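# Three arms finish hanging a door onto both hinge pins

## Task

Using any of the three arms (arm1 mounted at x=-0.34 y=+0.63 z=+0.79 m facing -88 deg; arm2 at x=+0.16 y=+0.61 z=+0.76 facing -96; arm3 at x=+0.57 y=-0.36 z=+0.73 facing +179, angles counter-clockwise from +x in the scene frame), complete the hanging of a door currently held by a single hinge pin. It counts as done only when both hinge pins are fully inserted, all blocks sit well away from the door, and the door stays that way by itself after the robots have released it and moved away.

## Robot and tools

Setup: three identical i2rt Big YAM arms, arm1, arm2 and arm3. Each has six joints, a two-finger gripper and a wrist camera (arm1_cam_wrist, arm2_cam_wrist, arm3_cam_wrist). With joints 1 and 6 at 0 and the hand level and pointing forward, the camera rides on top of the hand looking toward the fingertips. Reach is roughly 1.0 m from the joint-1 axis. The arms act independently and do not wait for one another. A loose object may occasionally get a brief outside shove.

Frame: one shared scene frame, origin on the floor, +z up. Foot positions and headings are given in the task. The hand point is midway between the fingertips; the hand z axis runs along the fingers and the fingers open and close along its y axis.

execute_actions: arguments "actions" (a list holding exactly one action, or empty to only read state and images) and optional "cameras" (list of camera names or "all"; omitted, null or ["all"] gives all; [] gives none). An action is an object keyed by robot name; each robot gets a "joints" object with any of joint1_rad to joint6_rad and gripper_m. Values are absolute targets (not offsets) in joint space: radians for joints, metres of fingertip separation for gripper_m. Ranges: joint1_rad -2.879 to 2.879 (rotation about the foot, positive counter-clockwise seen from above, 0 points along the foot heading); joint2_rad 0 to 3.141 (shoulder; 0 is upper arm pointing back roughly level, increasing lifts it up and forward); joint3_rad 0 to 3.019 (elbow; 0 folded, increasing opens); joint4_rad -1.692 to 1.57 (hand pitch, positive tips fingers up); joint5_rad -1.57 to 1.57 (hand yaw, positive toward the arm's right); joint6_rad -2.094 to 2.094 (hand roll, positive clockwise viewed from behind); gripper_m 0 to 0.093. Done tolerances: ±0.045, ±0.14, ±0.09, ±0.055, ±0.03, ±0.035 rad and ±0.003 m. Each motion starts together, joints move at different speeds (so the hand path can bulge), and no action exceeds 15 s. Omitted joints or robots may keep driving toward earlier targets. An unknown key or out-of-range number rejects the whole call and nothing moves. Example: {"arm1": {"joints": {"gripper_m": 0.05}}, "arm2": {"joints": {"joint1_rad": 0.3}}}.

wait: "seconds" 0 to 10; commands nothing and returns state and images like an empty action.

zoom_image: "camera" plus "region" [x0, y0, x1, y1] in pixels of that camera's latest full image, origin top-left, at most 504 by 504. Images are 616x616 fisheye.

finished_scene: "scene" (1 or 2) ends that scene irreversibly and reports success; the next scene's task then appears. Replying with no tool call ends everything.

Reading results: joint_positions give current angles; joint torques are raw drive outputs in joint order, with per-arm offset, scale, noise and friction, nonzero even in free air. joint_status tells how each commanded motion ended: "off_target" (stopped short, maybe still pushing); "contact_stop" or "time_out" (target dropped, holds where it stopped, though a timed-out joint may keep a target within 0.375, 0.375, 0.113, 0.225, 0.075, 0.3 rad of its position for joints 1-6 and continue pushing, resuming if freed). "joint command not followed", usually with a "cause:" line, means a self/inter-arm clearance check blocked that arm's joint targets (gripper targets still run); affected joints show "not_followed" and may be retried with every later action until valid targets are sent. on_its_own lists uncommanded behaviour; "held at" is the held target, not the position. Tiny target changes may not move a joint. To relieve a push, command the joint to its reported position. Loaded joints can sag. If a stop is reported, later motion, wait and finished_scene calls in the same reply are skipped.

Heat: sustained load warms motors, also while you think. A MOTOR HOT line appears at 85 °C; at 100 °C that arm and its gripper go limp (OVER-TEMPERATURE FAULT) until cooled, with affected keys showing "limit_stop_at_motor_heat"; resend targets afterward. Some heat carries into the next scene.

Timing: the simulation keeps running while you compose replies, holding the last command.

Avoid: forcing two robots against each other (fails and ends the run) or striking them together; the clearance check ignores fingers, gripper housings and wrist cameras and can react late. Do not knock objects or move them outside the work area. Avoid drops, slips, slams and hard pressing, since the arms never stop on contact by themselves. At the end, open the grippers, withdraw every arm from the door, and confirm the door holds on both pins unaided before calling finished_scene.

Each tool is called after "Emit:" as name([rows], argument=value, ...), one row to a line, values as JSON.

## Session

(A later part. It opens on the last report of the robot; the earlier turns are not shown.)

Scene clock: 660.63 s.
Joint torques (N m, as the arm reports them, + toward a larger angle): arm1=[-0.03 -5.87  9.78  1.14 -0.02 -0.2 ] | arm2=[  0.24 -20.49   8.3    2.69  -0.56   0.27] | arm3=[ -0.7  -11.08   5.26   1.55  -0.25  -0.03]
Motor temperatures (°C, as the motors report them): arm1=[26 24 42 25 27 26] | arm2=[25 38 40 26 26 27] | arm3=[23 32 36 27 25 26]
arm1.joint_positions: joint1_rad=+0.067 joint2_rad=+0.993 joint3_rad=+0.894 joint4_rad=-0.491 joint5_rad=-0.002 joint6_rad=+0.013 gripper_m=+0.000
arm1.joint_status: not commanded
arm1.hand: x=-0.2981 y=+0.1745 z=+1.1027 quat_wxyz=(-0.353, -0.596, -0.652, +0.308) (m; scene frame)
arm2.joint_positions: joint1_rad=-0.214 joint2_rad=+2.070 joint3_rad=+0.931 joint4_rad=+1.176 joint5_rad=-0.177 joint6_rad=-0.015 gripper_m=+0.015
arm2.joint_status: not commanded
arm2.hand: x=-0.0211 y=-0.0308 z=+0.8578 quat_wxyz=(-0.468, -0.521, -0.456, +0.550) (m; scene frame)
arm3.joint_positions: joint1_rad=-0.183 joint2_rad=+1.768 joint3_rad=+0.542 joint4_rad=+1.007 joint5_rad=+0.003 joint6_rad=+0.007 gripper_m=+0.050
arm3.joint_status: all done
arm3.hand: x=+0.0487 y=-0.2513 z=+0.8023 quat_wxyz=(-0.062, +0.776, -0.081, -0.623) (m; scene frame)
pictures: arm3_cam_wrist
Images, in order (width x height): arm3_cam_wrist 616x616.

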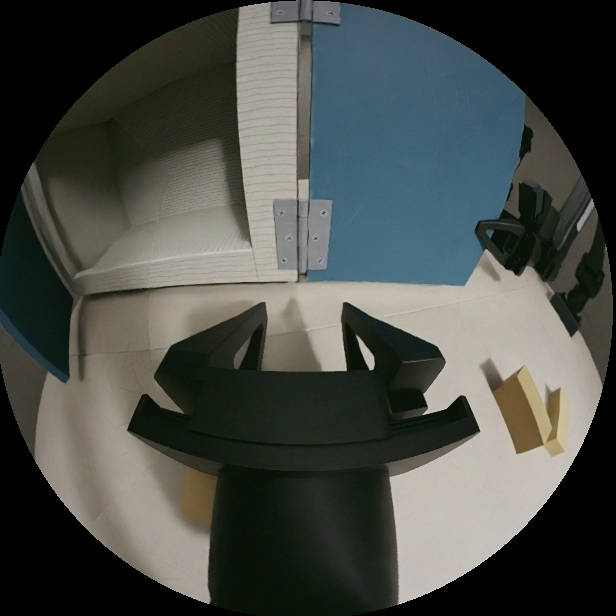

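Emit:
execute_actions(actions=[])

Emit:
execute_actions([
  {"arm2":{"joints":{"joint2_rad":2.07,"joint3_rad":0.9,"joint4_rad":1.176}}},
], cameras=[])

Emit:
execute_actions([
  {"arm2":{"joints":{"gripper_m":0.07}},"arm3":{"joints":{"joint2_rad":1.5,"joint3_rad":0.7,"joint4_rad":0.6}}},
])

Scene clock: 683.77 s.
Joint torques (N m, as the arm reports them, + toward a larger angle): arm1=[-0.04 -5.83  9.76  1.15 -0.04 -0.18] | arm2=[  0.28 -20.27   8.11   2.67  -0.56   0.3 ] | arm3=[ -0.24 -11.24   5.29   1.59  -0.24  -0.02]
Motor temperatures (°C, as the motors report them): arm1=[26 24 43 25 27 26] | arm2=[25 38 39 26 26 27] | arm3=[23 32 36 27 25 26]
arm1.joint_positions: joint1_rad=+0.067 joint2_rad=+0.993 joint3_rad=+0.894 joint4_rad=-0.491 joint5_rad=-0.002 joint6_rad=+0.013 gripper_m=+0.000
arm1.joint_status: not commanded
arm1.hand: x=-0.2981 y=+0.1745 z=+1.1027 quat_wxyz=(-0.353, -0.596, -0.652, +0.308) (m; scene frame)
arm2.joint_positions: joint1_rad=-0.214 joint2_rad=+2.070 joint3_rad=+0.931 joint4_rad=+1.176 joint5_rad=-0.177 joint6_rad=-0.015 gripper_m=+0.015
arm2.joint_status: not commanded
arm2.hand: x=-0.0211 y=-0.0308 z=+0.8578 quat_wxyz=(-0.468, -0.521, -0.456, +0.550) (m; scene frame)
arm3.joint_positions: joint1_rad=-0.183 joint2_rad=+1.768 joint3_rad=+0.542 joint4_rad=+1.007 joint5_rad=+0.003 joint6_rad=+0.007 gripper_m=+0.050
arm3.joint_status: all done
arm3.hand: x=+0.0487 y=-0.2513 z=+0.8023 quat_wxyz=(-0.062, +0.776, -0.081, -0.623) (m; scene frame)
pictures: arm1_cam_wrist, arm2_cam_wrist, arm3_cam_wrist
Images, in order (width x height): arm1_cam_wrist 616x616, arm2_cam_wrist 616x616, arm3_cam_wrist 616x616.

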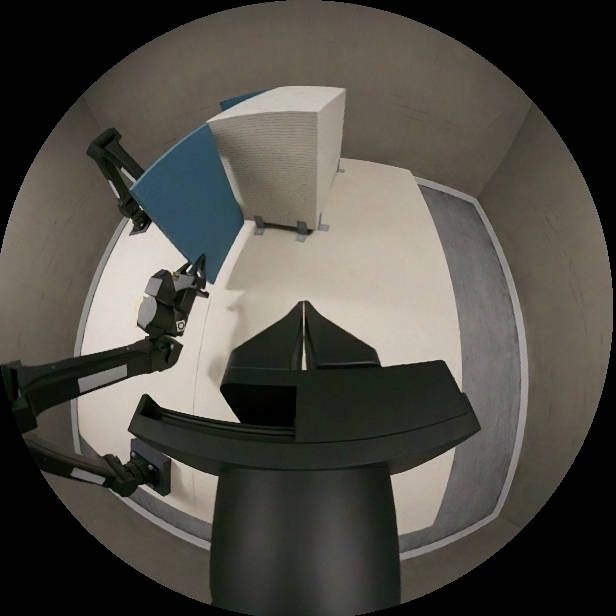

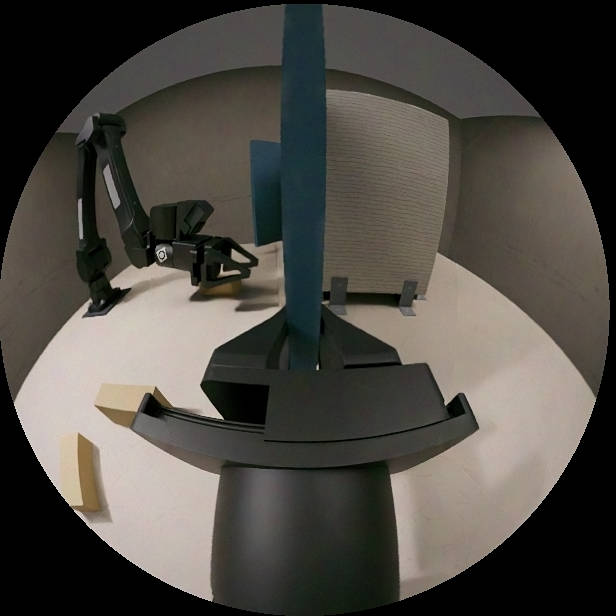

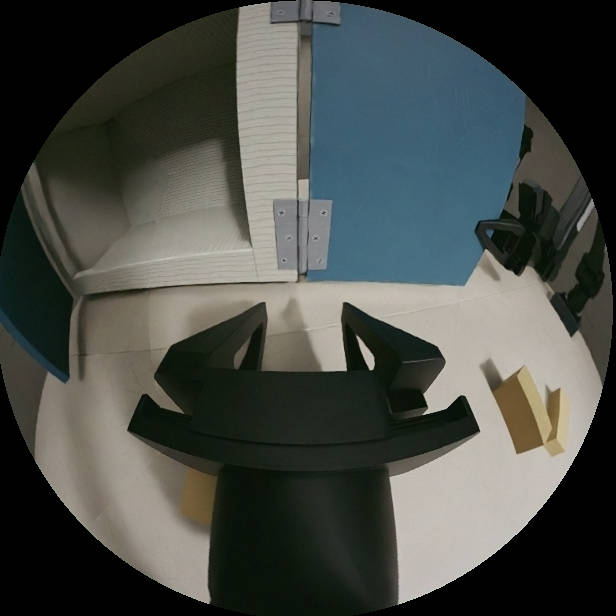

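Scene clock: 684.37 s.
Joint torques (N m, as the arm reports them, + toward a larger angle): arm1=[-0.01 -5.89  9.73  1.16 -0.03 -0.18] | arm2=[  0.67 -15.2    3.52   1.9   -0.56   0.28] | arm3=[ -0.75 -11.25   5.24   1.56  -0.25  -0.02]
Motor temperatures (°C, as the motors report them): arm1=[26 24 43 25 27 26] | arm2=[25 38 39 26 26 27] | arm3=[23 32 36 27 25 26]
arm1.joint_positions: joint1_rad=+0.067 joint2_rad=+0.993 joint3_rad=+0.894 joint4_rad=-0.491 joint5_rad=-0.002 joint6_rad=+0.013 gripper_m=+0.000
arm1.joint_status: not commanded
arm1.hand: x=-0.2981 y=+0.1745 z=+1.1027 quat_wxyz=(-0.353, -0.596, -0.652, +0.308) (m; scene frame)
arm2.joint_positions: joint1_rad=-0.214 joint2_rad=+2.070 joint3_rad=+0.928 joint4_rad=+1.173 joint5_rad=-0.177 joint6_rad=-0.015 gripper_m=+0.015
arm2.joint_status: all done
arm2.hand: x=-0.0209 y=-0.0301 z=+0.8558 quat_wxyz=(-0.467, -0.523, -0.457, +0.548) (m; scene frame)
arm3.joint_positions: joint1_rad=-0.183 joint2_rad=+1.768 joint3_rad=+0.542 joint4_rad=+1.007 joint5_rad=+0.003 joint6_rad=+0.007 gripper_m=+0.050
arm3.joint_status: not commanded
arm3.hand: x=+0.0487 y=-0.2513 z=+0.8023 quat_wxyz=(-0.062, +0.776, -0.081, -0.623) (m; scene frame)
pictures: none
No camera images: the call's "cameras" was empty. Leave "cameras" out to get every camera's image.

Scene clock: 685.50 s.
Joint torques (N m, as the arm reports them, + toward a larger angle): arm1=[ 0.01 -5.89  9.76  1.12 -0.02 -0.18] | arm2=[  0.26 -14.66   5.4    1.88  -0.1    0.21] | arm3=[-0.35 -8.67  9.28  1.36 -0.24 -0.03]
Motor temperatures (°C, as the motors report them): arm1=[26 24 43 25 27 26] | arm2=[25 38 39 26 26 27] | arm3=[23 32 36 27 25 26]
arm1.joint_positions: joint1_rad=+0.067 joint2_rad=+0.993 joint3_rad=+0.894 joint4_rad=-0.491 joint5_rad=-0.002 joint6_rad=+0.013 gripper_m=+0.000
arm1.joint_status: not commanded
arm1.hand: x=-0.2981 y=+0.1745 z=+1.1027 quat_wxyz=(-0.353, -0.596, -0.652, +0.308) (m; scene frame)
arm2.joint_positions: joint1_rad=-0.214 joint2_rad=+2.069 joint3_rad=+0.902 joint4_rad=+1.173 joint5_rad=-0.187 joint6_rad=-0.008 gripper_m=+0.070
arm2.joint_status: all done
arm2.hand: x=-0.0162 y=-0.0217 z=+0.8457 quat_wxyz=(-0.467, -0.530, -0.463, +0.536) (m; scene frame)
arm3.joint_positions: joint1_rad=-0.183 joint2_rad=+1.488 joint3_rad=+0.681 joint4_rad=+0.611 joint5_rad=+0.003 joint6_rad=+0.007 gripper_m=+0.050
arm3.joint_status: all done
arm3.hand: x=+0.0176 y=-0.2451 z=+0.9164 quat_wxyz=(-0.062, +0.769, -0.080, -0.631) (m; scene frame)
pictures: arm1_cam_wrist, arm2_cam_wrist, arm3_cam_wrist
Images, in order (width x height): arm1_cam_wrist 616x616, arm2_cam_wrist 616x616, arm3_cam_wrist 616x616.

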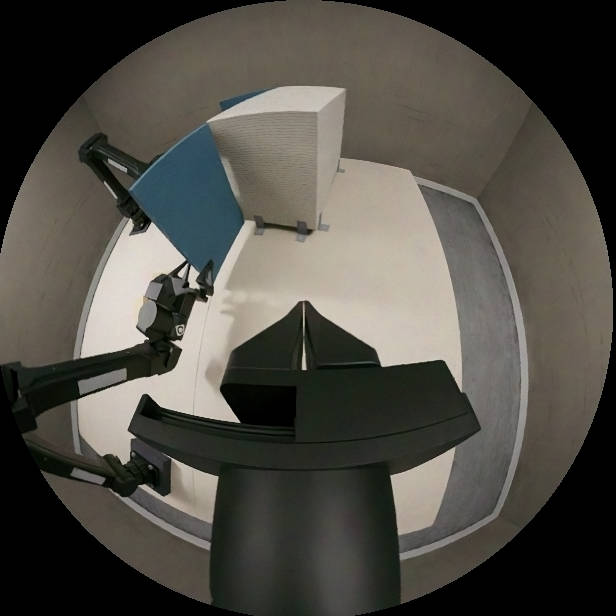

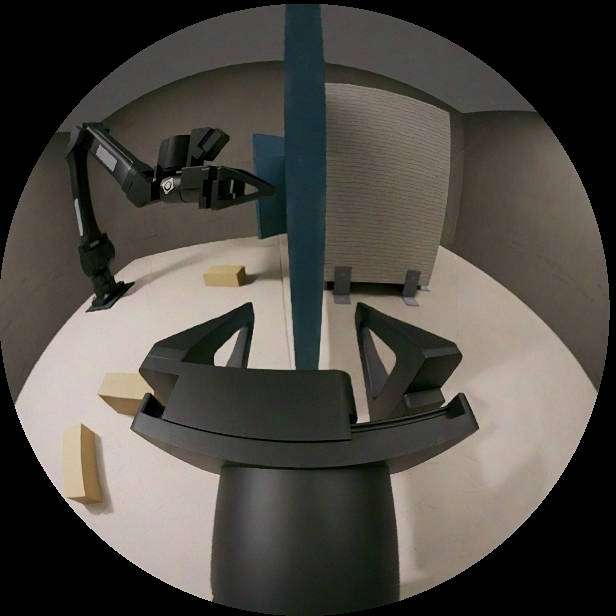

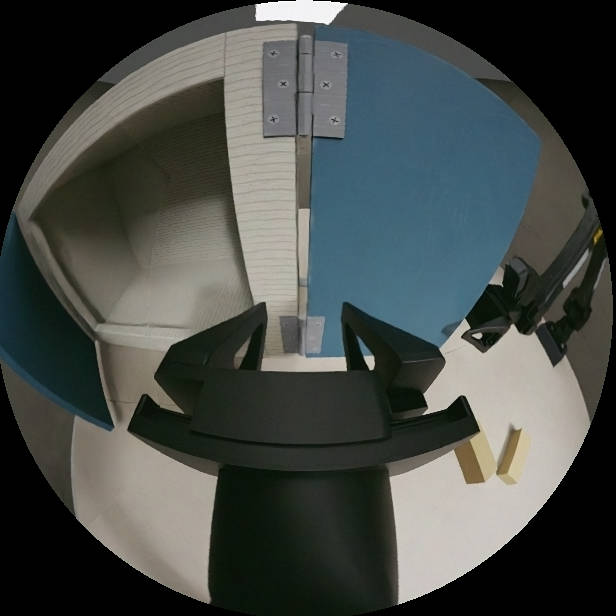

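Emit:
execute_actions([
  {"arm2":{"joints":{"joint2_rad":1.9,"joint3_rad":0.6,"joint4_rad":1.3}},"arm3":{"joints":{"joint2_rad":1.0,"joint3_rad":0.6,"joint4_rad":0.2}}},
], cameras=["arm2_cam_wrist"])

Emit:
execute_actions([
  {"arm2":{"joints":{"joint2_rad":1.0,"joint3_rad":0.5,"joint4_rad":0.3}}},
])

Scene clock: 690.23 s.
Joint torques (N m, as the arm reports them, + toward a larger angle): arm1=[ 0.13 -5.91  9.72  1.11 -0.04 -0.18] | arm2=[-0.11 -9.98  4.7   2.61 -0.11  0.21] | arm3=[-0.67 -4.41 10.39  1.41 -0.27 -0.02]
Motor temperatures (°C, as the motors report them): arm1=[26 24 43 25 27 26] | arm2=[25 37 39 26 26 27] | arm3=[23 32 37 27 25 26]
arm1.joint_positions: joint1_rad=+0.067 joint2_rad=+0.993 joint3_rad=+0.894 joint4_rad=-0.491 joint5_rad=-0.002 joint6_rad=+0.013 gripper_m=+0.000
arm1.joint_status: not commanded
arm1.hand: x=-0.2981 y=+0.1745 z=+1.1027 quat_wxyz=(-0.353, -0.596, -0.652, +0.308) (m; scene frame)
arm2.joint_positions: joint1_rad=-0.214 joint2_rad=+1.890 joint3_rad=+0.598 joint4_rad=+1.278 joint5_rad=-0.187 joint6_rad=-0.008 gripper_m=+0.070
arm2.joint_status: all done
arm2.hand: x=+0.0162 y=+0.0752 z=+0.8627 quat_wxyz=(-0.463, -0.536, -0.466, +0.530) (m; scene frame)
arm3.joint_positions: joint1_rad=-0.183 joint2_rad=+0.995 joint3_rad=+0.589 joint4_rad=+0.210 joint5_rad=+0.003 joint6_rad=+0.007 gripper_m=+0.050
arm3.joint_status: all done
arm3.hand: x=+0.1144 y=-0.2647 z=+1.0134 quat_wxyz=(-0.063, +0.769, -0.080, -0.632) (m; scene frame)
pictures: arm2_cam_wrist
Images, in order (width x height): arm2_cam_wrist 616x616.

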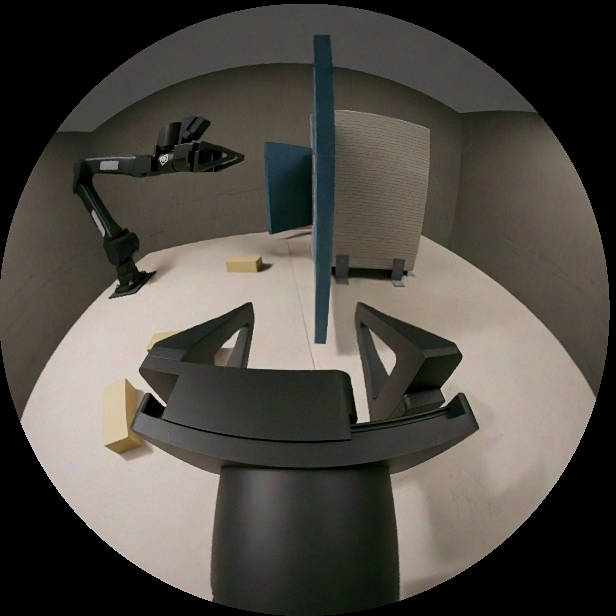

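Scene clock: 691.77 s.
Joint torques (N m, as the arm reports them, + toward a larger angle): arm1=[ 0.1  -5.84  9.74  1.13 -0.03 -0.19] | arm2=[ 0.27 -4.46 11.01  1.   -0.14  0.2 ] | arm3=[-0.48 -4.13 10.43  1.4  -0.26 -0.02]
Motor temperatures (°C, as the motors report them): arm1=[26 24 43 25 27 26] | arm2=[25 37 39 26 26 27] | arm3=[23 32 38 27 25 26]
arm1.joint_positions: joint1_rad=+0.067 joint2_rad=+0.993 joint3_rad=+0.894 joint4_rad=-0.491 joint5_rad=-0.002 joint6_rad=+0.013 gripper_m=+0.000
arm1.joint_status: not commanded
arm1.hand: x=-0.2981 y=+0.1745 z=+1.1027 quat_wxyz=(-0.353, -0.596, -0.652, +0.308) (m; scene frame)
arm2.joint_positions: joint1_rad=-0.214 joint2_rad=+1.002 joint3_rad=+0.493 joint4_rad=+0.320 joint5_rad=-0.187 joint6_rad=-0.008 gripper_m=+0.070
arm2.joint_status: all done
arm2.hand: x=+0.0488 y=+0.1765 z=+1.0191 quat_wxyz=(-0.431, -0.586, -0.496, +0.475) (m; scene frame)
arm3.joint_positions: joint1_rad=-0.183 joint2_rad=+0.995 joint3_rad=+0.589 joint4_rad=+0.210 joint5_rad=+0.003 joint6_rad=+0.007 gripper_m=+0.050
arm3.joint_status: not commanded
arm3.hand: x=+0.1144 y=-0.2647 z=+1.0134 quat_wxyz=(-0.063, +0.769, -0.080, -0.632) (m; scene frame)
pictures: arm1_cam_wrist, arm2_cam_wrist, arm3_cam_wrist
Images, in order (width x height): arm1_cam_wrist 616x616, arm2_cam_wrist 616x616, arm3_cam_wrist 616x616.

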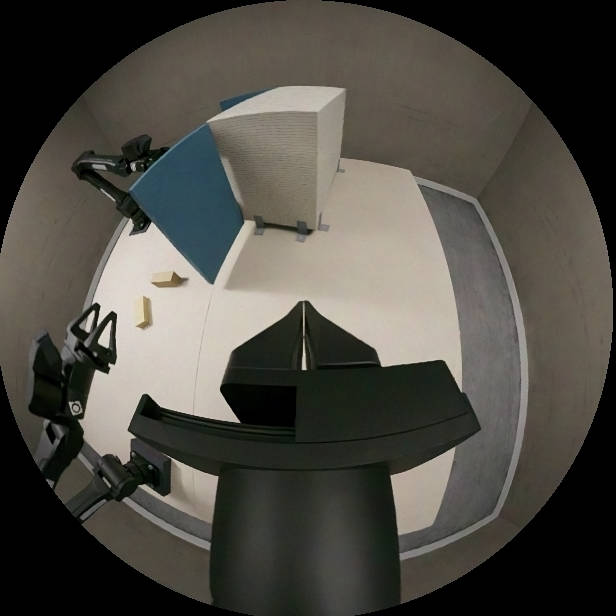

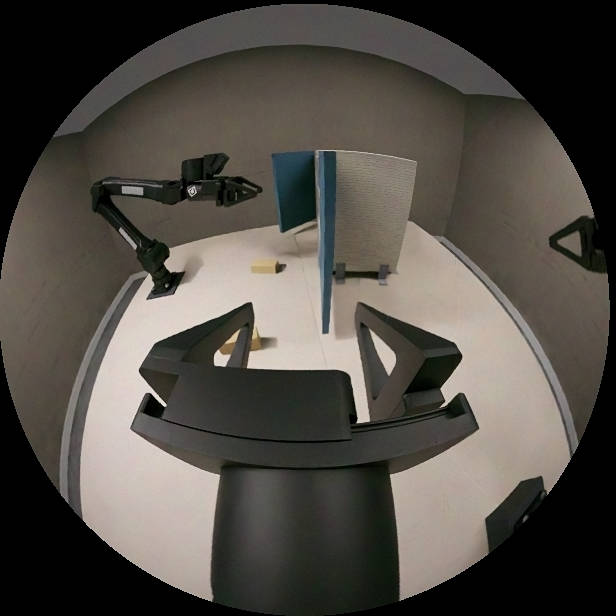

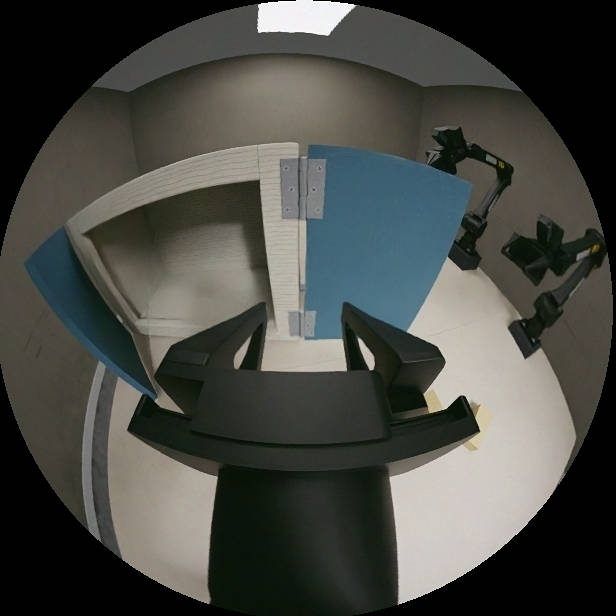

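Emit:
execute_actions([
  {"arm3":{"joints":{"joint1_rad":-0.063,"joint2_rad":1.143,"joint3_rad":1.04,"joint4_rad":-1.18,"gripper_m":0.08}},"arm2":{"joints":{"joint1_rad":0.5,"joint2_rad":0.6}}},
], cameras=["arm3_cam_wrist"])

Scene clock: 704.57 s.
Joint torques (N m, as the arm reports them, + toward a larger angle): arm1=[-0.01 -5.77  9.73  1.12 -0.02 -0.19] | arm2=[ 0.09 -0.6  12.09  1.03  0.01  0.18] | arm3=[ 0.33 -6.26 11.97  0.52 -0.22 -0.05]
Motor temperatures (°C, as the motors report them): arm1=[26 24 43 25 27 26] | arm2=[25 35 41 25 26 27] | arm3=[23 31 40 27 25 26]
arm1.joint_positions: joint1_rad=+0.067 joint2_rad=+0.993 joint3_rad=+0.894 joint4_rad=-0.491 joint5_rad=-0.002 joint6_rad=+0.013 gripper_m=+0.000
arm1.joint_status: not commanded
arm1.hand: x=-0.2981 y=+0.1745 z=+1.1027 quat_wxyz=(-0.353, -0.596, -0.652, +0.308) (m; scene frame)
arm2.joint_positions: joint1_rad=+0.492 joint2_rad=+0.593 joint3_rad=+0.493 joint4_rad=+0.316 joint5_rad=-0.190 joint6_rad=-0.007 gripper_m=+0.070
arm2.joint_status: all done
arm2.hand: x=+0.3255 y=+0.2867 z=+1.1782 quat_wxyz=(-0.677, -0.285, -0.556, +0.388) (m; scene frame)
arm3.joint_positions: joint1_rad=-0.066 joint2_rad=+1.144 joint3_rad=+1.006 joint4_rad=-1.169 joint5_rad=+0.002 joint6_rad=+0.007 gripper_m=+0.080
arm3.joint_status: all done
arm3.hand: x=+0.2019 y=-0.3267 z=+0.9402 quat_wxyz=(-0.006, +0.990, -0.044, -0.131) (m; scene frame)
pictures: arm3_cam_wrist
Images, in order (width x height): arm3_cam_wrist 616x616.

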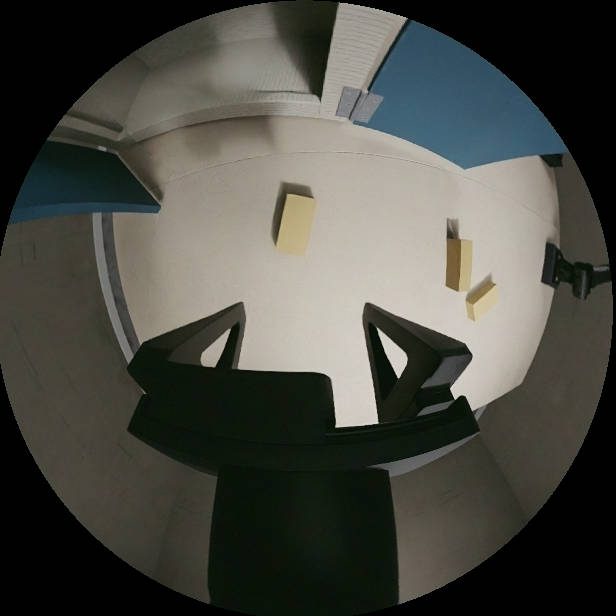

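Emit:
execute_actions([
  {"arm3":{"joints":{"joint1_rad":-0.042,"joint2_rad":1.529,"joint3_rad":1.01,"joint4_rad":-0.87}}},
], cameras=["arm3_cam_wrist"])

Scene clock: 719.53 s.
Joint torques (N m, as the arm reports them, + toward a larger angle): arm1=[ 0.17 -5.97  9.76  1.15 -0.03 -0.19] | arm2=[ 0.   -0.24 11.96  1.09  0.07  0.22] | arm3=[  1.08 -11.02   8.19   1.23  -0.23  -0.02]
Motor temperatures (°C, as the motors report them): arm1=[26 24 43 25 27 26] | arm2=[25 34 42 25 26 27] | arm3=[23 31 43 26 25 26]
arm1.joint_positions: joint1_rad=+0.067 joint2_rad=+0.993 joint3_rad=+0.894 joint4_rad=-0.491 joint5_rad=-0.002 joint6_rad=+0.013 gripper_m=+0.000
arm1.joint_status: not commanded
arm1.hand: x=-0.2981 y=+0.1745 z=+1.1027 quat_wxyz=(-0.353, -0.596, -0.652, +0.308) (m; scene frame)
arm2.joint_positions: joint1_rad=+0.492 joint2_rad=+0.593 joint3_rad=+0.493 joint4_rad=+0.316 joint5_rad=-0.190 joint6_rad=-0.007 gripper_m=+0.070
arm2.joint_status: not commanded
arm2.hand: x=+0.3255 y=+0.2867 z=+1.1782 quat_wxyz=(-0.677, -0.285, -0.556, +0.388) (m; scene frame)
arm3.joint_positions: joint1_rad=-0.057 joint2_rad=+1.540 joint3_rad=+1.006 joint4_rad=-0.884 joint5_rad=+0.002 joint6_rad=+0.007 gripper_m=+0.080
arm3.joint_status: all done
arm3.hand: x=+0.1270 y=-0.3242 z=+0.8004 quat_wxyz=(-0.004, +0.996, -0.040, -0.076) (m; scene frame)
pictures: arm3_cam_wrist
Images, in order (width x height): arm3_cam_wrist 616x616.

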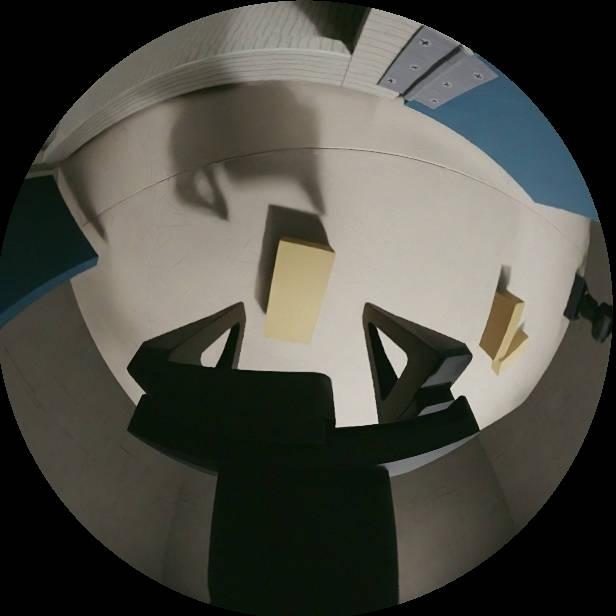

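Centred enough. Descend.

Emit:
execute_actions([
  {"arm3":{"joints":{"joint1_rad":-0.03,"joint2_rad":1.617,"joint3_rad":0.95,"joint4_rad":-0.745}}},
], cameras=["arm3_cam_wrist"])

Emit:
execute_actions([
  {"arm3":{"joints":{"gripper_m":0.0}}},
], cameras=["arm3_cam_wrist"])

Scene clock: 724.03 s.
Joint torques (N m, as the arm reports them, + toward a larger angle): arm1=[ 0.22 -5.81  9.73  1.12 -0.02 -0.17] | arm2=[ 0.1  -1.   11.94  1.17  0.04  0.2 ] | arm3=[ 1.6  -9.73  7.46  1.05 -0.21 -0.02]
Motor temperatures (°C, as the motors report them): arm1=[26 24 43 25 27 26] | arm2=[25 34 42 25 26 27] | arm3=[23 31 42 26 25 26]
arm1.joint_positions: joint1_rad=+0.067 joint2_rad=+0.993 joint3_rad=+0.894 joint4_rad=-0.491 joint5_rad=-0.002 joint6_rad=+0.013 gripper_m=+0.000
arm1.joint_status: not commanded
arm1.hand: x=-0.2981 y=+0.1745 z=+1.1027 quat_wxyz=(-0.353, -0.596, -0.652, +0.308) (m; scene frame)
arm2.joint_positions: joint1_rad=+0.492 joint2_rad=+0.593 joint3_rad=+0.493 joint4_rad=+0.316 joint5_rad=-0.190 joint6_rad=-0.007 gripper_m=+0.070
arm2.joint_status: not commanded
arm2.hand: x=+0.3255 y=+0.2867 z=+1.1782 quat_wxyz=(-0.677, -0.285, -0.556, +0.388) (m; scene frame)
arm3.joint_positions: joint1_rad=-0.043 joint2_rad=+1.618 joint3_rad=+0.947 joint4_rad=-0.759 joint5_rad=+0.002 joint6_rad=+0.007 gripper_m=+0.080
arm3.joint_status: all done
arm3.hand: x=+0.1296 y=-0.3304 z=+0.7513 quat_wxyz=(-0.003, +0.997, -0.033, -0.070) (m; scene frame)
pictures: arm3_cam_wrist
Images, in order (width x height): arm3_cam_wrist 616x616.

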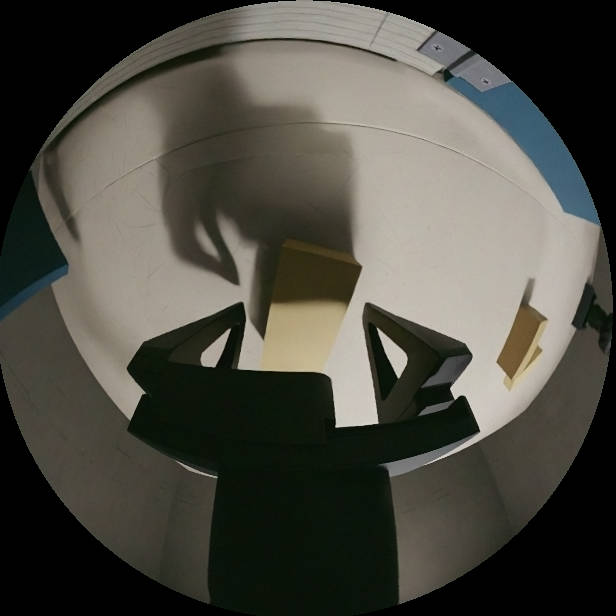

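Scene clock: 724.70 s.
Joint torques (N m, as the arm reports them, + toward a larger angle): arm1=[ 0.17 -5.84  9.76  1.16 -0.03 -0.18] | arm2=[ 0.1  -0.12 12.03  1.14  0.03  0.19] | arm3=[  1.22 -10.74   7.47   1.17  -0.22  -0.03]
Motor temperatures (°C, as the motors report them): arm1=[26 24 43 25 27 26] | arm2=[25 34 42 25 26 27] | arm3=[23 31 42 26 25 26]
arm1.joint_positions: joint1_rad=+0.067 joint2_rad=+0.993 joint3_rad=+0.894 joint4_rad=-0.491 joint5_rad=-0.002 joint6_rad=+0.013 gripper_m=+0.000
arm1.joint_status: not commanded
arm1.hand: x=-0.2981 y=+0.1745 z=+1.1027 quat_wxyz=(-0.353, -0.596, -0.652, +0.308) (m; scene frame)
arm2.joint_positions: joint1_rad=+0.492 joint2_rad=+0.593 joint3_rad=+0.493 joint4_rad=+0.316 joint5_rad=-0.190 joint6_rad=-0.007 gripper_m=+0.070
arm2.joint_status: not commanded
arm2.hand: x=+0.3255 y=+0.2867 z=+1.1782 quat_wxyz=(-0.677, -0.285, -0.556, +0.388) (m; scene frame)
arm3.joint_positions: joint1_rad=-0.043 joint2_rad=+1.618 joint3_rad=+0.947 joint4_rad=-0.759 joint5_rad=+0.002 joint6_rad=+0.006 gripper_m=+0.047
arm3.joint_status: gripper_m off_target (ended at +0.047, target +0.000)
arm3.hand: x=+0.1295 y=-0.3305 z=+0.7514 quat_wxyz=(-0.003, +0.997, -0.033, -0.070) (m; scene frame)
pictures: arm3_cam_wrist
Images, in order (width x height): arm3_cam_wrist 616x616.

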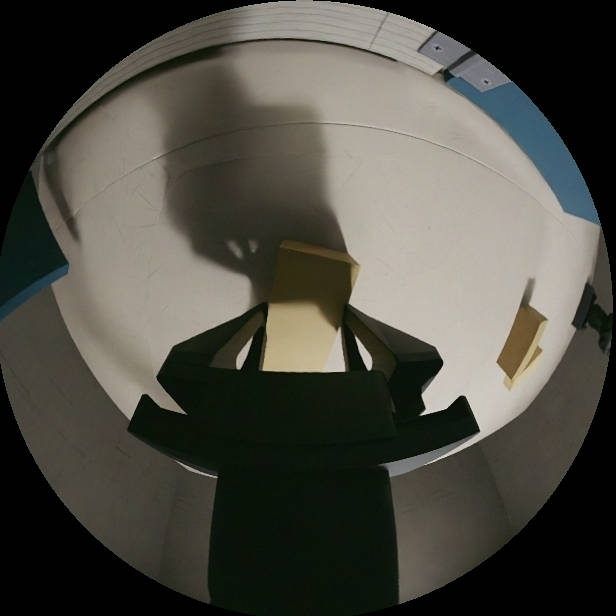

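Emit:
execute_actions([
  {"arm3":{"joints":{"joint2_rad":1.4,"joint3_rad":0.85,"joint4_rad":-0.8}}},
], cameras=[])

Emit:
execute_actions([
  {"arm3":{"joints":{"joint2_rad":1.17,"joint3_rad":0.55,"joint4_rad":-0.79}}},
], cameras=[])

Scene clock: 734.47 s.
Joint torques (N m, as the arm reports them, + toward a larger angle): arm1=[ 0.07 -6.    9.73  1.14 -0.02 -0.18] | arm2=[ 0.01 -0.12 12.11  1.03  0.04  0.19] | arm3=[ 1.29 -8.23  8.81  0.64 -0.18 -0.03]
Motor temperatures (°C, as the motors report them): arm1=[26 24 43 25 27 26] | arm2=[25 33 42 25 26 27] | arm3=[23 32 41 26 25 26]
arm1.joint_positions: joint1_rad=+0.067 joint2_rad=+0.993 joint3_rad=+0.894 joint4_rad=-0.491 joint5_rad=-0.002 joint6_rad=+0.013 gripper_m=+0.000
arm1.joint_status: not commanded
arm1.hand: x=-0.2981 y=+0.1745 z=+1.1027 quat_wxyz=(-0.353, -0.596, -0.652, +0.308) (m; scene frame)
arm2.joint_positions: joint1_rad=+0.492 joint2_rad=+0.593 joint3_rad=+0.493 joint4_rad=+0.316 joint5_rad=-0.190 joint6_rad=-0.007 gripper_m=+0.070
arm2.joint_status: not commanded
arm2.hand: x=+0.3255 y=+0.2867 z=+1.1782 quat_wxyz=(-0.677, -0.285, -0.556, +0.388) (m; scene frame)
arm3.joint_positions: joint1_rad=-0.043 joint2_rad=+1.399 joint3_rad=+0.838 joint4_rad=-0.796 joint5_rad=+0.002 joint6_rad=+0.006 gripper_m=+0.047
arm3.joint_status: all done
arm3.hand: x=+0.1710 y=-0.3330 z=+0.7987 quat_wxyz=(-0.004, +0.994, -0.033, -0.107) (m; scene frame)
pictures: none
No camera images: the call's "cameras" was empty. Leave "cameras" out to get every camera's image.

Scene clock: 735.57 s.
Joint torques (N m, as the arm reports them, + toward a larger angle): arm1=[-0.01 -5.82  9.75  1.17 -0.03 -0.18] | arm2=[ 0.41 -0.39 12.09  1.08  0.01  0.2 ] | arm3=[ 1.36 -5.74  7.89  0.92 -0.19  0.  ]
Motor temperatures (°C, as the motors report them): arm1=[26 24 43 25 27 26] | arm2=[25 33 42 25 26 27] | arm3=[23 32 41 26 25 26]
arm1.joint_positions: joint1_rad=+0.067 joint2_rad=+0.993 joint3_rad=+0.894 joint4_rad=-0.491 joint5_rad=-0.002 joint6_rad=+0.013 gripper_m=+0.000
arm1.joint_status: not commanded
arm1.hand: x=-0.2981 y=+0.1745 z=+1.1027 quat_wxyz=(-0.353, -0.596, -0.652, +0.308) (m; scene frame)
arm2.joint_positions: joint1_rad=+0.492 joint2_rad=+0.593 joint3_rad=+0.493 joint4_rad=+0.316 joint5_rad=-0.190 joint6_rad=-0.007 gripper_m=+0.070
arm2.joint_status: not commanded
arm2.hand: x=+0.3255 y=+0.2867 z=+1.1782 quat_wxyz=(-0.677, -0.285, -0.556, +0.388) (m; scene frame)
arm3.joint_positions: joint1_rad=-0.043 joint2_rad=+1.174 joint3_rad=+0.545 joint4_rad=-0.795 joint5_rad=+0.002 joint6_rad=+0.006 gripper_m=+0.047
arm3.joint_status: all done
arm3.hand: x=+0.2878 y=-0.3399 z=+0.7649 quat_wxyz=(-0.003, +0.997, -0.033, -0.073) (m; scene frame)
pictures: none
No camera images: the call's "cameras" was empty. Leave "cameras" out to get every camera's image.

Emit:
execute_actions([
  {"arm3":{"joints":{"joint2_rad":1.18,"joint3_rad":0.51,"joint4_rad":-0.77}}},
], cameras=[])

Emit:
execute_actions([
  {"arm3":{"joints":{"gripper_m":0.08}}},
], cameras=[])

Emit:
execute_actions([
  {"arm3":{"joints":{"joint1_rad":-0.3,"joint2_rad":1.0,"joint3_rad":0.8,"joint4_rad":-1.1}}},
], cameras=["arm3_cam_wrist"])

Scene clock: 741.03 s.
Joint torques (N m, as the arm reports them, + toward a larger angle): arm1=[ 0.13 -5.81  9.77  1.16 -0.03 -0.19] | arm2=[ 0.09 -0.25 12.11  0.93  0.06  0.2 ] | arm3=[ 1.38 -3.66  7.48  1.14 -0.19 -0.01]
Motor temperatures (°C, as the motors report them): arm1=[26 24 43 25 27 26] | arm2=[25 33 43 25 26 27] | arm3=[23 31 40 26 25 26]
arm1.joint_positions: joint1_rad=+0.067 joint2_rad=+0.993 joint3_rad=+0.894 joint4_rad=-0.491 joint5_rad=-0.002 joint6_rad=+0.013 gripper_m=+0.000
arm1.joint_status: not commanded
arm1.hand: x=-0.2981 y=+0.1745 z=+1.1027 quat_wxyz=(-0.353, -0.596, -0.652, +0.308) (m; scene frame)
arm2.joint_positions: joint1_rad=+0.492 joint2_rad=+0.593 joint3_rad=+0.493 joint4_rad=+0.316 joint5_rad=-0.190 joint6_rad=-0.007 gripper_m=+0.070
arm2.joint_status: not commanded
arm2.hand: x=+0.3255 y=+0.2867 z=+1.1782 quat_wxyz=(-0.677, -0.285, -0.556, +0.388) (m; scene frame)
arm3.joint_positions: joint1_rad=-0.043 joint2_rad=+1.174 joint3_rad=+0.507 joint4_rad=-0.783 joint5_rad=+0.002 joint6_rad=+0.006 gripper_m=+0.047
arm3.joint_status: all done
arm3.hand: x=+0.3030 y=-0.3408 z=+0.7524 quat_wxyz=(-0.003, +0.998, -0.033, -0.060) (m; scene frame)
pictures: none
No camera images: the call's "cameras" was empty. Leave "cameras" out to get every camera's image.

Scene clock: 741.70 s.
Joint torques (N m, as the arm reports them, + toward a larger angle): arm1=[-0.03 -5.88  9.7   1.11 -0.03 -0.18] | arm2=[-0.15 -0.46 12.03  1.05  0.03  0.19] | arm3=[ 1.16 -3.68  7.49  1.15 -0.18 -0.01]
Motor temperatures (°C, as the motors report them): arm1=[26 24 43 25 27 26] | arm2=[25 33 43 25 26 27] | arm3=[23 31 40 26 25 26]
arm1.joint_positions: joint1_rad=+0.067 joint2_rad=+0.993 joint3_rad=+0.894 joint4_rad=-0.491 joint5_rad=-0.002 joint6_rad=+0.013 gripper_m=+0.000
arm1.joint_status: not commanded
arm1.hand: x=-0.2981 y=+0.1745 z=+1.1027 quat_wxyz=(-0.353, -0.596, -0.652, +0.308) (m; scene frame)
arm2.joint_positions: joint1_rad=+0.492 joint2_rad=+0.593 joint3_rad=+0.493 joint4_rad=+0.316 joint5_rad=-0.190 joint6_rad=-0.007 gripper_m=+0.070
arm2.joint_status: not commanded
arm2.hand: x=+0.3255 y=+0.2867 z=+1.1782 quat_wxyz=(-0.677, -0.285, -0.556, +0.388) (m; scene frame)
arm3.joint_positions: joint1_rad=-0.043 joint2_rad=+1.174 joint3_rad=+0.507 joint4_rad=-0.783 joint5_rad=+0.002 joint6_rad=+0.006 gripper_m=+0.080
arm3.joint_status: all done
arm3.hand: x=+0.3030 y=-0.3408 z=+0.7524 quat_wxyz=(-0.003, +0.998, -0.033, -0.060) (m; scene frame)
pictures: none
No camera images: the call's "cameras" was empty. Leave "cameras" out to get every camera's image.

Scene clock: 742.83 s.
Joint torques (N m, as the arm reports them, + toward a larger angle): arm1=[ 0.04 -5.91  9.75  1.14 -0.01 -0.18] | arm2=[ 0.13 -0.34 11.98  0.98  0.06  0.22] | arm3=[-0.27 -3.66 11.2   0.5  -0.18  0.  ]
Motor temperatures (°C, as the motors report them): arm1=[26 24 43 25 27 26] | arm2=[25 33 43 25 26 27] | arm3=[23 31 40 26 25 26]
arm1.joint_positions: joint1_rad=+0.067 joint2_rad=+0.993 joint3_rad=+0.894 joint4_rad=-0.491 joint5_rad=-0.002 joint6_rad=+0.013 gripper_m=+0.000
arm1.joint_status: not commanded
arm1.hand: x=-0.2981 y=+0.1745 z=+1.1027 quat_wxyz=(-0.353, -0.596, -0.652, +0.308) (m; scene frame)
arm2.joint_positions: joint1_rad=+0.492 joint2_rad=+0.593 joint3_rad=+0.493 joint4_rad=+0.316 joint5_rad=-0.190 joint6_rad=-0.007 gripper_m=+0.070
arm2.joint_status: not commanded
arm2.hand: x=+0.3255 y=+0.2867 z=+1.1782 quat_wxyz=(-0.677, -0.285, -0.556, +0.388) (m; scene frame)
arm3.joint_positions: joint1_rad=-0.293 joint2_rad=+0.992 joint3_rad=+0.774 joint4_rad=-1.089 joint5_rad=+0.002 joint6_rad=+0.006 gripper_m=+0.080
arm3.joint_status: all done
arm3.hand: x=+0.2763 y=-0.2629 z=+0.8915 quat_wxyz=(-0.021, +0.979, -0.156, -0.130) (m; scene frame)
pictures: arm3_cam_wrist
Images, in order (width x height): arm3_cam_wrist 616x616.

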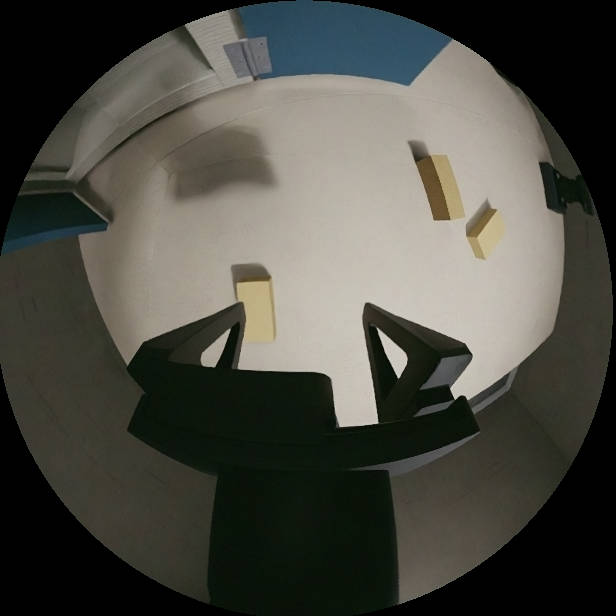

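Emit:
execute_actions([
  {"arm3":{"joints":{"joint1_rad":-0.70,"joint2_rad":1.55,"joint3_rad":1.3,"joint4_rad":-1.1}}},
], cameras=["arm3_cam_wrist"])

Scene clock: 752.33 s.
Joint torques (N m, as the arm reports them, + toward a larger angle): arm1=[-0.01 -5.88  9.76  1.16 -0.03 -0.19] | arm2=[ 0.02 -0.29 12.07  1.02  0.05  0.17] | arm3=[  0.26 -11.45  13.05   0.59  -0.18   0.03]
Motor temperatures (°C, as the motors report them): arm1=[26 24 43 25 27 26] | arm2=[25 33 43 25 26 27] | arm3=[23 31 42 26 25 26]
arm1.joint_positions: joint1_rad=+0.067 joint2_rad=+0.993 joint3_rad=+0.894 joint4_rad=-0.491 joint5_rad=-0.002 joint6_rad=+0.013 gripper_m=+0.000
arm1.joint_status: not commanded
arm1.hand: x=-0.2981 y=+0.1745 z=+1.1027 quat_wxyz=(-0.353, -0.596, -0.652, +0.308) (m; scene frame)
arm2.joint_positions: joint1_rad=+0.492 joint2_rad=+0.593 joint3_rad=+0.493 joint4_rad=+0.316 joint5_rad=-0.190 joint6_rad=-0.007 gripper_m=+0.070
arm2.joint_status: not commanded
arm2.hand: x=+0.3255 y=+0.2867 z=+1.1782 quat_wxyz=(-0.677, -0.285, -0.556, +0.388) (m; scene frame)
arm3.joint_positions: joint1_rad=-0.705 joint2_rad=+1.552 joint3_rad=+1.247 joint4_rad=-1.096 joint5_rad=+0.001 joint6_rad=+0.006 gripper_m=+0.080
arm3.joint_status: all done
arm3.hand: x=+0.2034 y=-0.0347 z=+0.8806 quat_wxyz=(-0.031, +0.931, -0.354, -0.079) (m; scene frame)
pictures: arm3_cam_wrist
Images, in order (width x height): arm3_cam_wrist 616x616.

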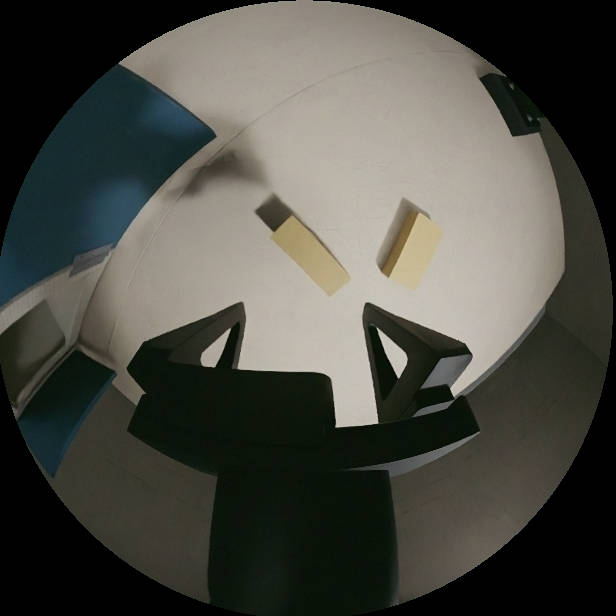

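Emit:
execute_actions([
  {"arm3":{"joints":{"joint1_rad":-0.72,"joint2_rad":1.69,"joint3_rad":1.29,"joint4_rad":-1.02,"joint6_rad":-0.8}}},
], cameras=["arm3_cam_wrist"])

Scene clock: 766.13 s.
Joint torques (N m, as the arm reports them, + toward a larger angle): arm1=[-0.07 -5.75  9.76  1.09 -0.03 -0.18] | arm2=[ 0.23 -0.14 12.    0.97  0.02  0.19] | arm3=[ -1.15 -14.05  11.3    1.01  -0.24  -0.06]
Motor temperatures (°C, as the motors report them): arm1=[26 24 43 25 27 26] | arm2=[25 32 43 25 26 27] | arm3=[23 32 45 26 25 26]
arm1.joint_positions: joint1_rad=+0.067 joint2_rad=+0.993 joint3_rad=+0.894 joint4_rad=-0.491 joint5_rad=-0.002 joint6_rad=+0.013 gripper_m=+0.000
arm1.joint_status: not commanded
arm1.hand: x=-0.2981 y=+0.1745 z=+1.1027 quat_wxyz=(-0.353, -0.596, -0.652, +0.308) (m; scene frame)
arm2.joint_positions: joint1_rad=+0.492 joint2_rad=+0.593 joint3_rad=+0.493 joint4_rad=+0.316 joint5_rad=-0.190 joint6_rad=-0.007 gripper_m=+0.070
arm2.joint_status: not commanded
arm2.hand: x=+0.3255 y=+0.2867 z=+1.1782 quat_wxyz=(-0.677, -0.285, -0.556, +0.388) (m; scene frame)
arm3.joint_positions: joint1_rad=-0.705 joint2_rad=+1.702 joint3_rad=+1.252 joint4_rad=-1.033 joint5_rad=+0.001 joint6_rad=-0.792 gripper_m=+0.080
arm3.joint_status: all done
arm3.hand: x=+0.1914 y=-0.0242 z=+0.8134 quat_wxyz=(-0.031, +0.998, +0.036, -0.032) (m; scene frame)
pictures: arm3_cam_wrist
Images, in order (width x height): arm3_cam_wrist 616x616.

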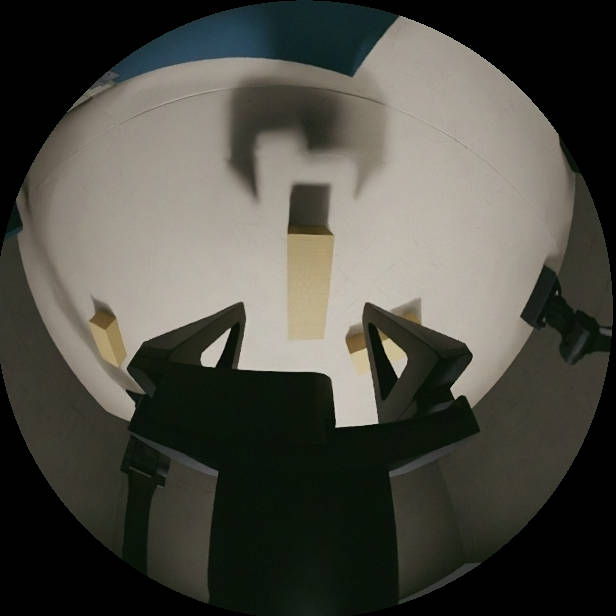

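Emit:
execute_actions([
  {"arm3":{"joints":{"joint2_rad":1.785,"joint3_rad":1.19,"joint4_rad":-0.86,"gripper_m":0.065}}},
], cameras=["arm3_cam_wrist"])

Emit:
execute_actions([
  {"arm3":{"joints":{"gripper_m":0.0}}},
], cameras=["arm3_cam_wrist"])

Scene clock: 772.17 s.
Joint torques (N m, as the arm reports them, + toward a larger angle): arm1=[ 0.09 -5.9   9.73  1.11 -0.04 -0.19] | arm2=[ 0.46 -0.67 12.09  1.    0.03  0.19] | arm3=[ -0.97 -13.78   8.15   1.04  -0.27  -0.05]
Motor temperatures (°C, as the motors report them): arm1=[26 24 43 25 27 26] | arm2=[25 32 43 25 26 27] | arm3=[23 32 45 26 25 26]
arm1.joint_positions: joint1_rad=+0.067 joint2_rad=+0.993 joint3_rad=+0.894 joint4_rad=-0.491 joint5_rad=-0.002 joint6_rad=+0.013 gripper_m=+0.000
arm1.joint_status: not commanded
arm1.hand: x=-0.2981 y=+0.1745 z=+1.1027 quat_wxyz=(-0.353, -0.596, -0.652, +0.308) (m; scene frame)
arm2.joint_positions: joint1_rad=+0.492 joint2_rad=+0.593 joint3_rad=+0.493 joint4_rad=+0.316 joint5_rad=-0.190 joint6_rad=-0.007 gripper_m=+0.070
arm2.joint_status: not commanded
arm2.hand: x=+0.3255 y=+0.2867 z=+1.1782 quat_wxyz=(-0.677, -0.285, -0.556, +0.388) (m; scene frame)
arm3.joint_positions: joint1_rad=-0.705 joint2_rad=+1.791 joint3_rad=+1.184 joint4_rad=-0.873 joint5_rad=+0.001 joint6_rad=-0.793 gripper_m=+0.065
arm3.joint_status: all done
arm3.hand: x=+0.1896 y=-0.0225 z=+0.7497 quat_wxyz=(-0.032, +0.998, +0.036, -0.033) (m; scene frame)
pictures: arm3_cam_wrist
Images, in order (width x height): arm3_cam_wrist 616x616.

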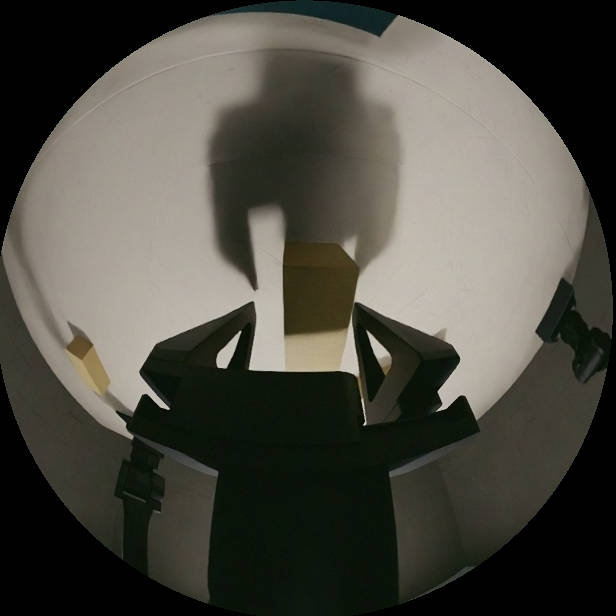

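Scene clock: 772.80 s.
Joint torques (N m, as the arm reports them, + toward a larger angle): arm1=[ 0.04 -5.92  9.75  1.15 -0.04 -0.17] | arm2=[ 0.   -0.55 12.    1.16  0.06  0.21] | arm3=[ -1.07 -13.43   7.91   1.08  -0.18  -0.01]
Motor temperatures (°C, as the motors report them): arm1=[26 24 43 25 27 26] | arm2=[25 32 43 25 26 27] | arm3=[23 32 45 26 25 26]
arm1.joint_positions: joint1_rad=+0.067 joint2_rad=+0.993 joint3_rad=+0.894 joint4_rad=-0.491 joint5_rad=-0.002 joint6_rad=+0.013 gripper_m=+0.000
arm1.joint_status: not commanded
arm1.hand: x=-0.2981 y=+0.1745 z=+1.1027 quat_wxyz=(-0.353, -0.596, -0.652, +0.308) (m; scene frame)
arm2.joint_positions: joint1_rad=+0.492 joint2_rad=+0.593 joint3_rad=+0.493 joint4_rad=+0.316 joint5_rad=-0.190 joint6_rad=-0.007 gripper_m=+0.070
arm2.joint_status: not commanded
arm2.hand: x=+0.3255 y=+0.2867 z=+1.1782 quat_wxyz=(-0.677, -0.285, -0.556, +0.388) (m; scene frame)
arm3.joint_positions: joint1_rad=-0.705 joint2_rad=+1.790 joint3_rad=+1.184 joint4_rad=-0.871 joint5_rad=+0.000 joint6_rad=-0.793 gripper_m=+0.034
arm3.joint_status: gripper_m off_target (ended at +0.034, target +0.000)
arm3.hand: x=+0.1891 y=-0.0224 z=+0.7500 quat_wxyz=(-0.032, +0.998, +0.036, -0.034) (m; scene frame)
pictures: arm3_cam_wrist
Images, in order (width x height): arm3_cam_wrist 616x616.

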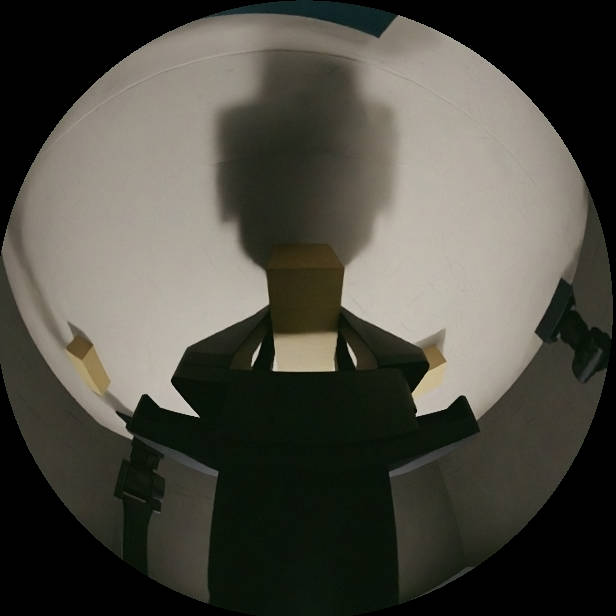

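Emit:
execute_actions([
  {"arm3":{"joints":{"joint2_rad":1.66,"joint3_rad":1.2,"joint4_rad":-1.0}}},
], cameras=[])

Emit:
execute_actions([
  {"arm3":{"joints":{"joint1_rad":-0.6,"joint2_rad":1.25,"joint3_rad":0.66,"joint4_rad":-0.82}}},
], cameras=["arm3_cam_wrist"])

Scene clock: 779.57 s.
Joint torques (N m, as the arm reports them, + toward a larger angle): arm1=[ 0.07 -5.93  9.73  1.13 -0.02 -0.18] | arm2=[-0.03 -0.22 12.    1.13  0.03  0.23] | arm3=[ -0.94 -11.94   9.38   0.16  -0.18  -0.01]
Motor temperatures (°C, as the motors report them): arm1=[26 24 43 25 27 26] | arm2=[25 32 43 25 26 27] | arm3=[23 33 43 26 25 26]
arm1.joint_positions: joint1_rad=+0.067 joint2_rad=+0.993 joint3_rad=+0.894 joint4_rad=-0.491 joint5_rad=-0.002 joint6_rad=+0.013 gripper_m=+0.000
arm1.joint_status: not commanded
arm1.hand: x=-0.2981 y=+0.1745 z=+1.1027 quat_wxyz=(-0.353, -0.596, -0.652, +0.308) (m; scene frame)
arm2.joint_positions: joint1_rad=+0.492 joint2_rad=+0.593 joint3_rad=+0.493 joint4_rad=+0.316 joint5_rad=-0.190 joint6_rad=-0.007 gripper_m=+0.070
arm2.joint_status: not commanded
arm2.hand: x=+0.3255 y=+0.2867 z=+1.1782 quat_wxyz=(-0.677, -0.285, -0.556, +0.388) (m; scene frame)
arm3.joint_positions: joint1_rad=-0.705 joint2_rad=+1.663 joint3_rad=+1.184 joint4_rad=-0.990 joint5_rad=+0.000 joint6_rad=-0.793 gripper_m=+0.034
arm3.joint_status: all done
arm3.hand: x=+0.2035 y=-0.0351 z=+0.8075 quat_wxyz=(-0.035, +0.998, +0.036, -0.037) (m; scene frame)
pictures: none
No camera images: the call's "cameras" was empty. Leave "cameras" out to get every camera's image.

Scene clock: 780.93 s.
Joint torques (N m, as the arm reports them, + toward a larger angle): arm1=[ 0.04 -5.89  9.72  1.15 -0.03 -0.18] | arm2=[ 0.25 -0.36 12.07  1.02  0.04  0.19] | arm3=[-0.18 -6.53  8.43  1.29 -0.15 -0.04]
Motor temperatures (°C, as the motors report them): arm1=[26 24 43 25 27 26] | arm2=[25 32 43 25 26 27] | arm3=[23 33 43 26 25 26]
arm1.joint_positions: joint1_rad=+0.067 joint2_rad=+0.993 joint3_rad=+0.894 joint4_rad=-0.491 joint5_rad=-0.002 joint6_rad=+0.013 gripper_m=+0.000
arm1.joint_status: not commanded
arm1.hand: x=-0.2981 y=+0.1745 z=+1.1027 quat_wxyz=(-0.353, -0.596, -0.652, +0.308) (m; scene frame)
arm2.joint_positions: joint1_rad=+0.492 joint2_rad=+0.593 joint3_rad=+0.493 joint4_rad=+0.316 joint5_rad=-0.190 joint6_rad=-0.007 gripper_m=+0.070
arm2.joint_status: not commanded
arm2.hand: x=+0.3255 y=+0.2867 z=+1.1782 quat_wxyz=(-0.677, -0.285, -0.556, +0.388) (m; scene frame)
arm3.joint_positions: joint1_rad=-0.593 joint2_rad=+1.253 joint3_rad=+0.649 joint4_rad=-0.834 joint5_rad=+0.000 joint6_rad=-0.793 gripper_m=+0.034
arm3.joint_status: all done
arm3.hand: x=+0.3120 y=-0.1770 z=+0.7777 quat_wxyz=(-0.043, +0.994, +0.092, -0.050) (m; scene frame)
pictures: arm3_cam_wrist
Images, in order (width x height): arm3_cam_wrist 616x616.

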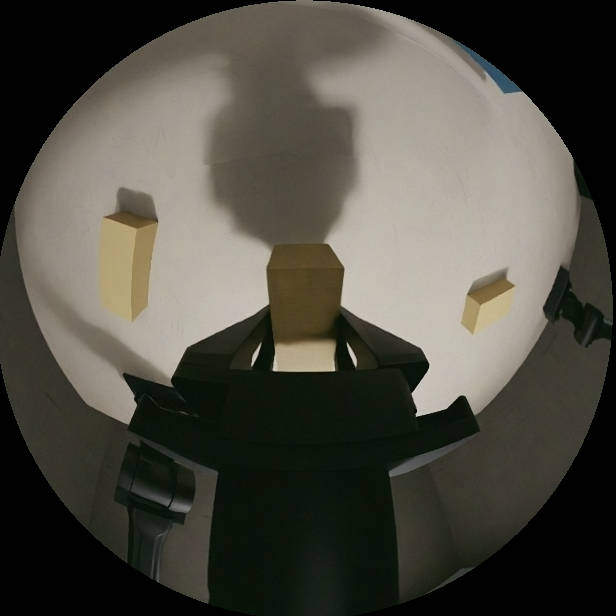

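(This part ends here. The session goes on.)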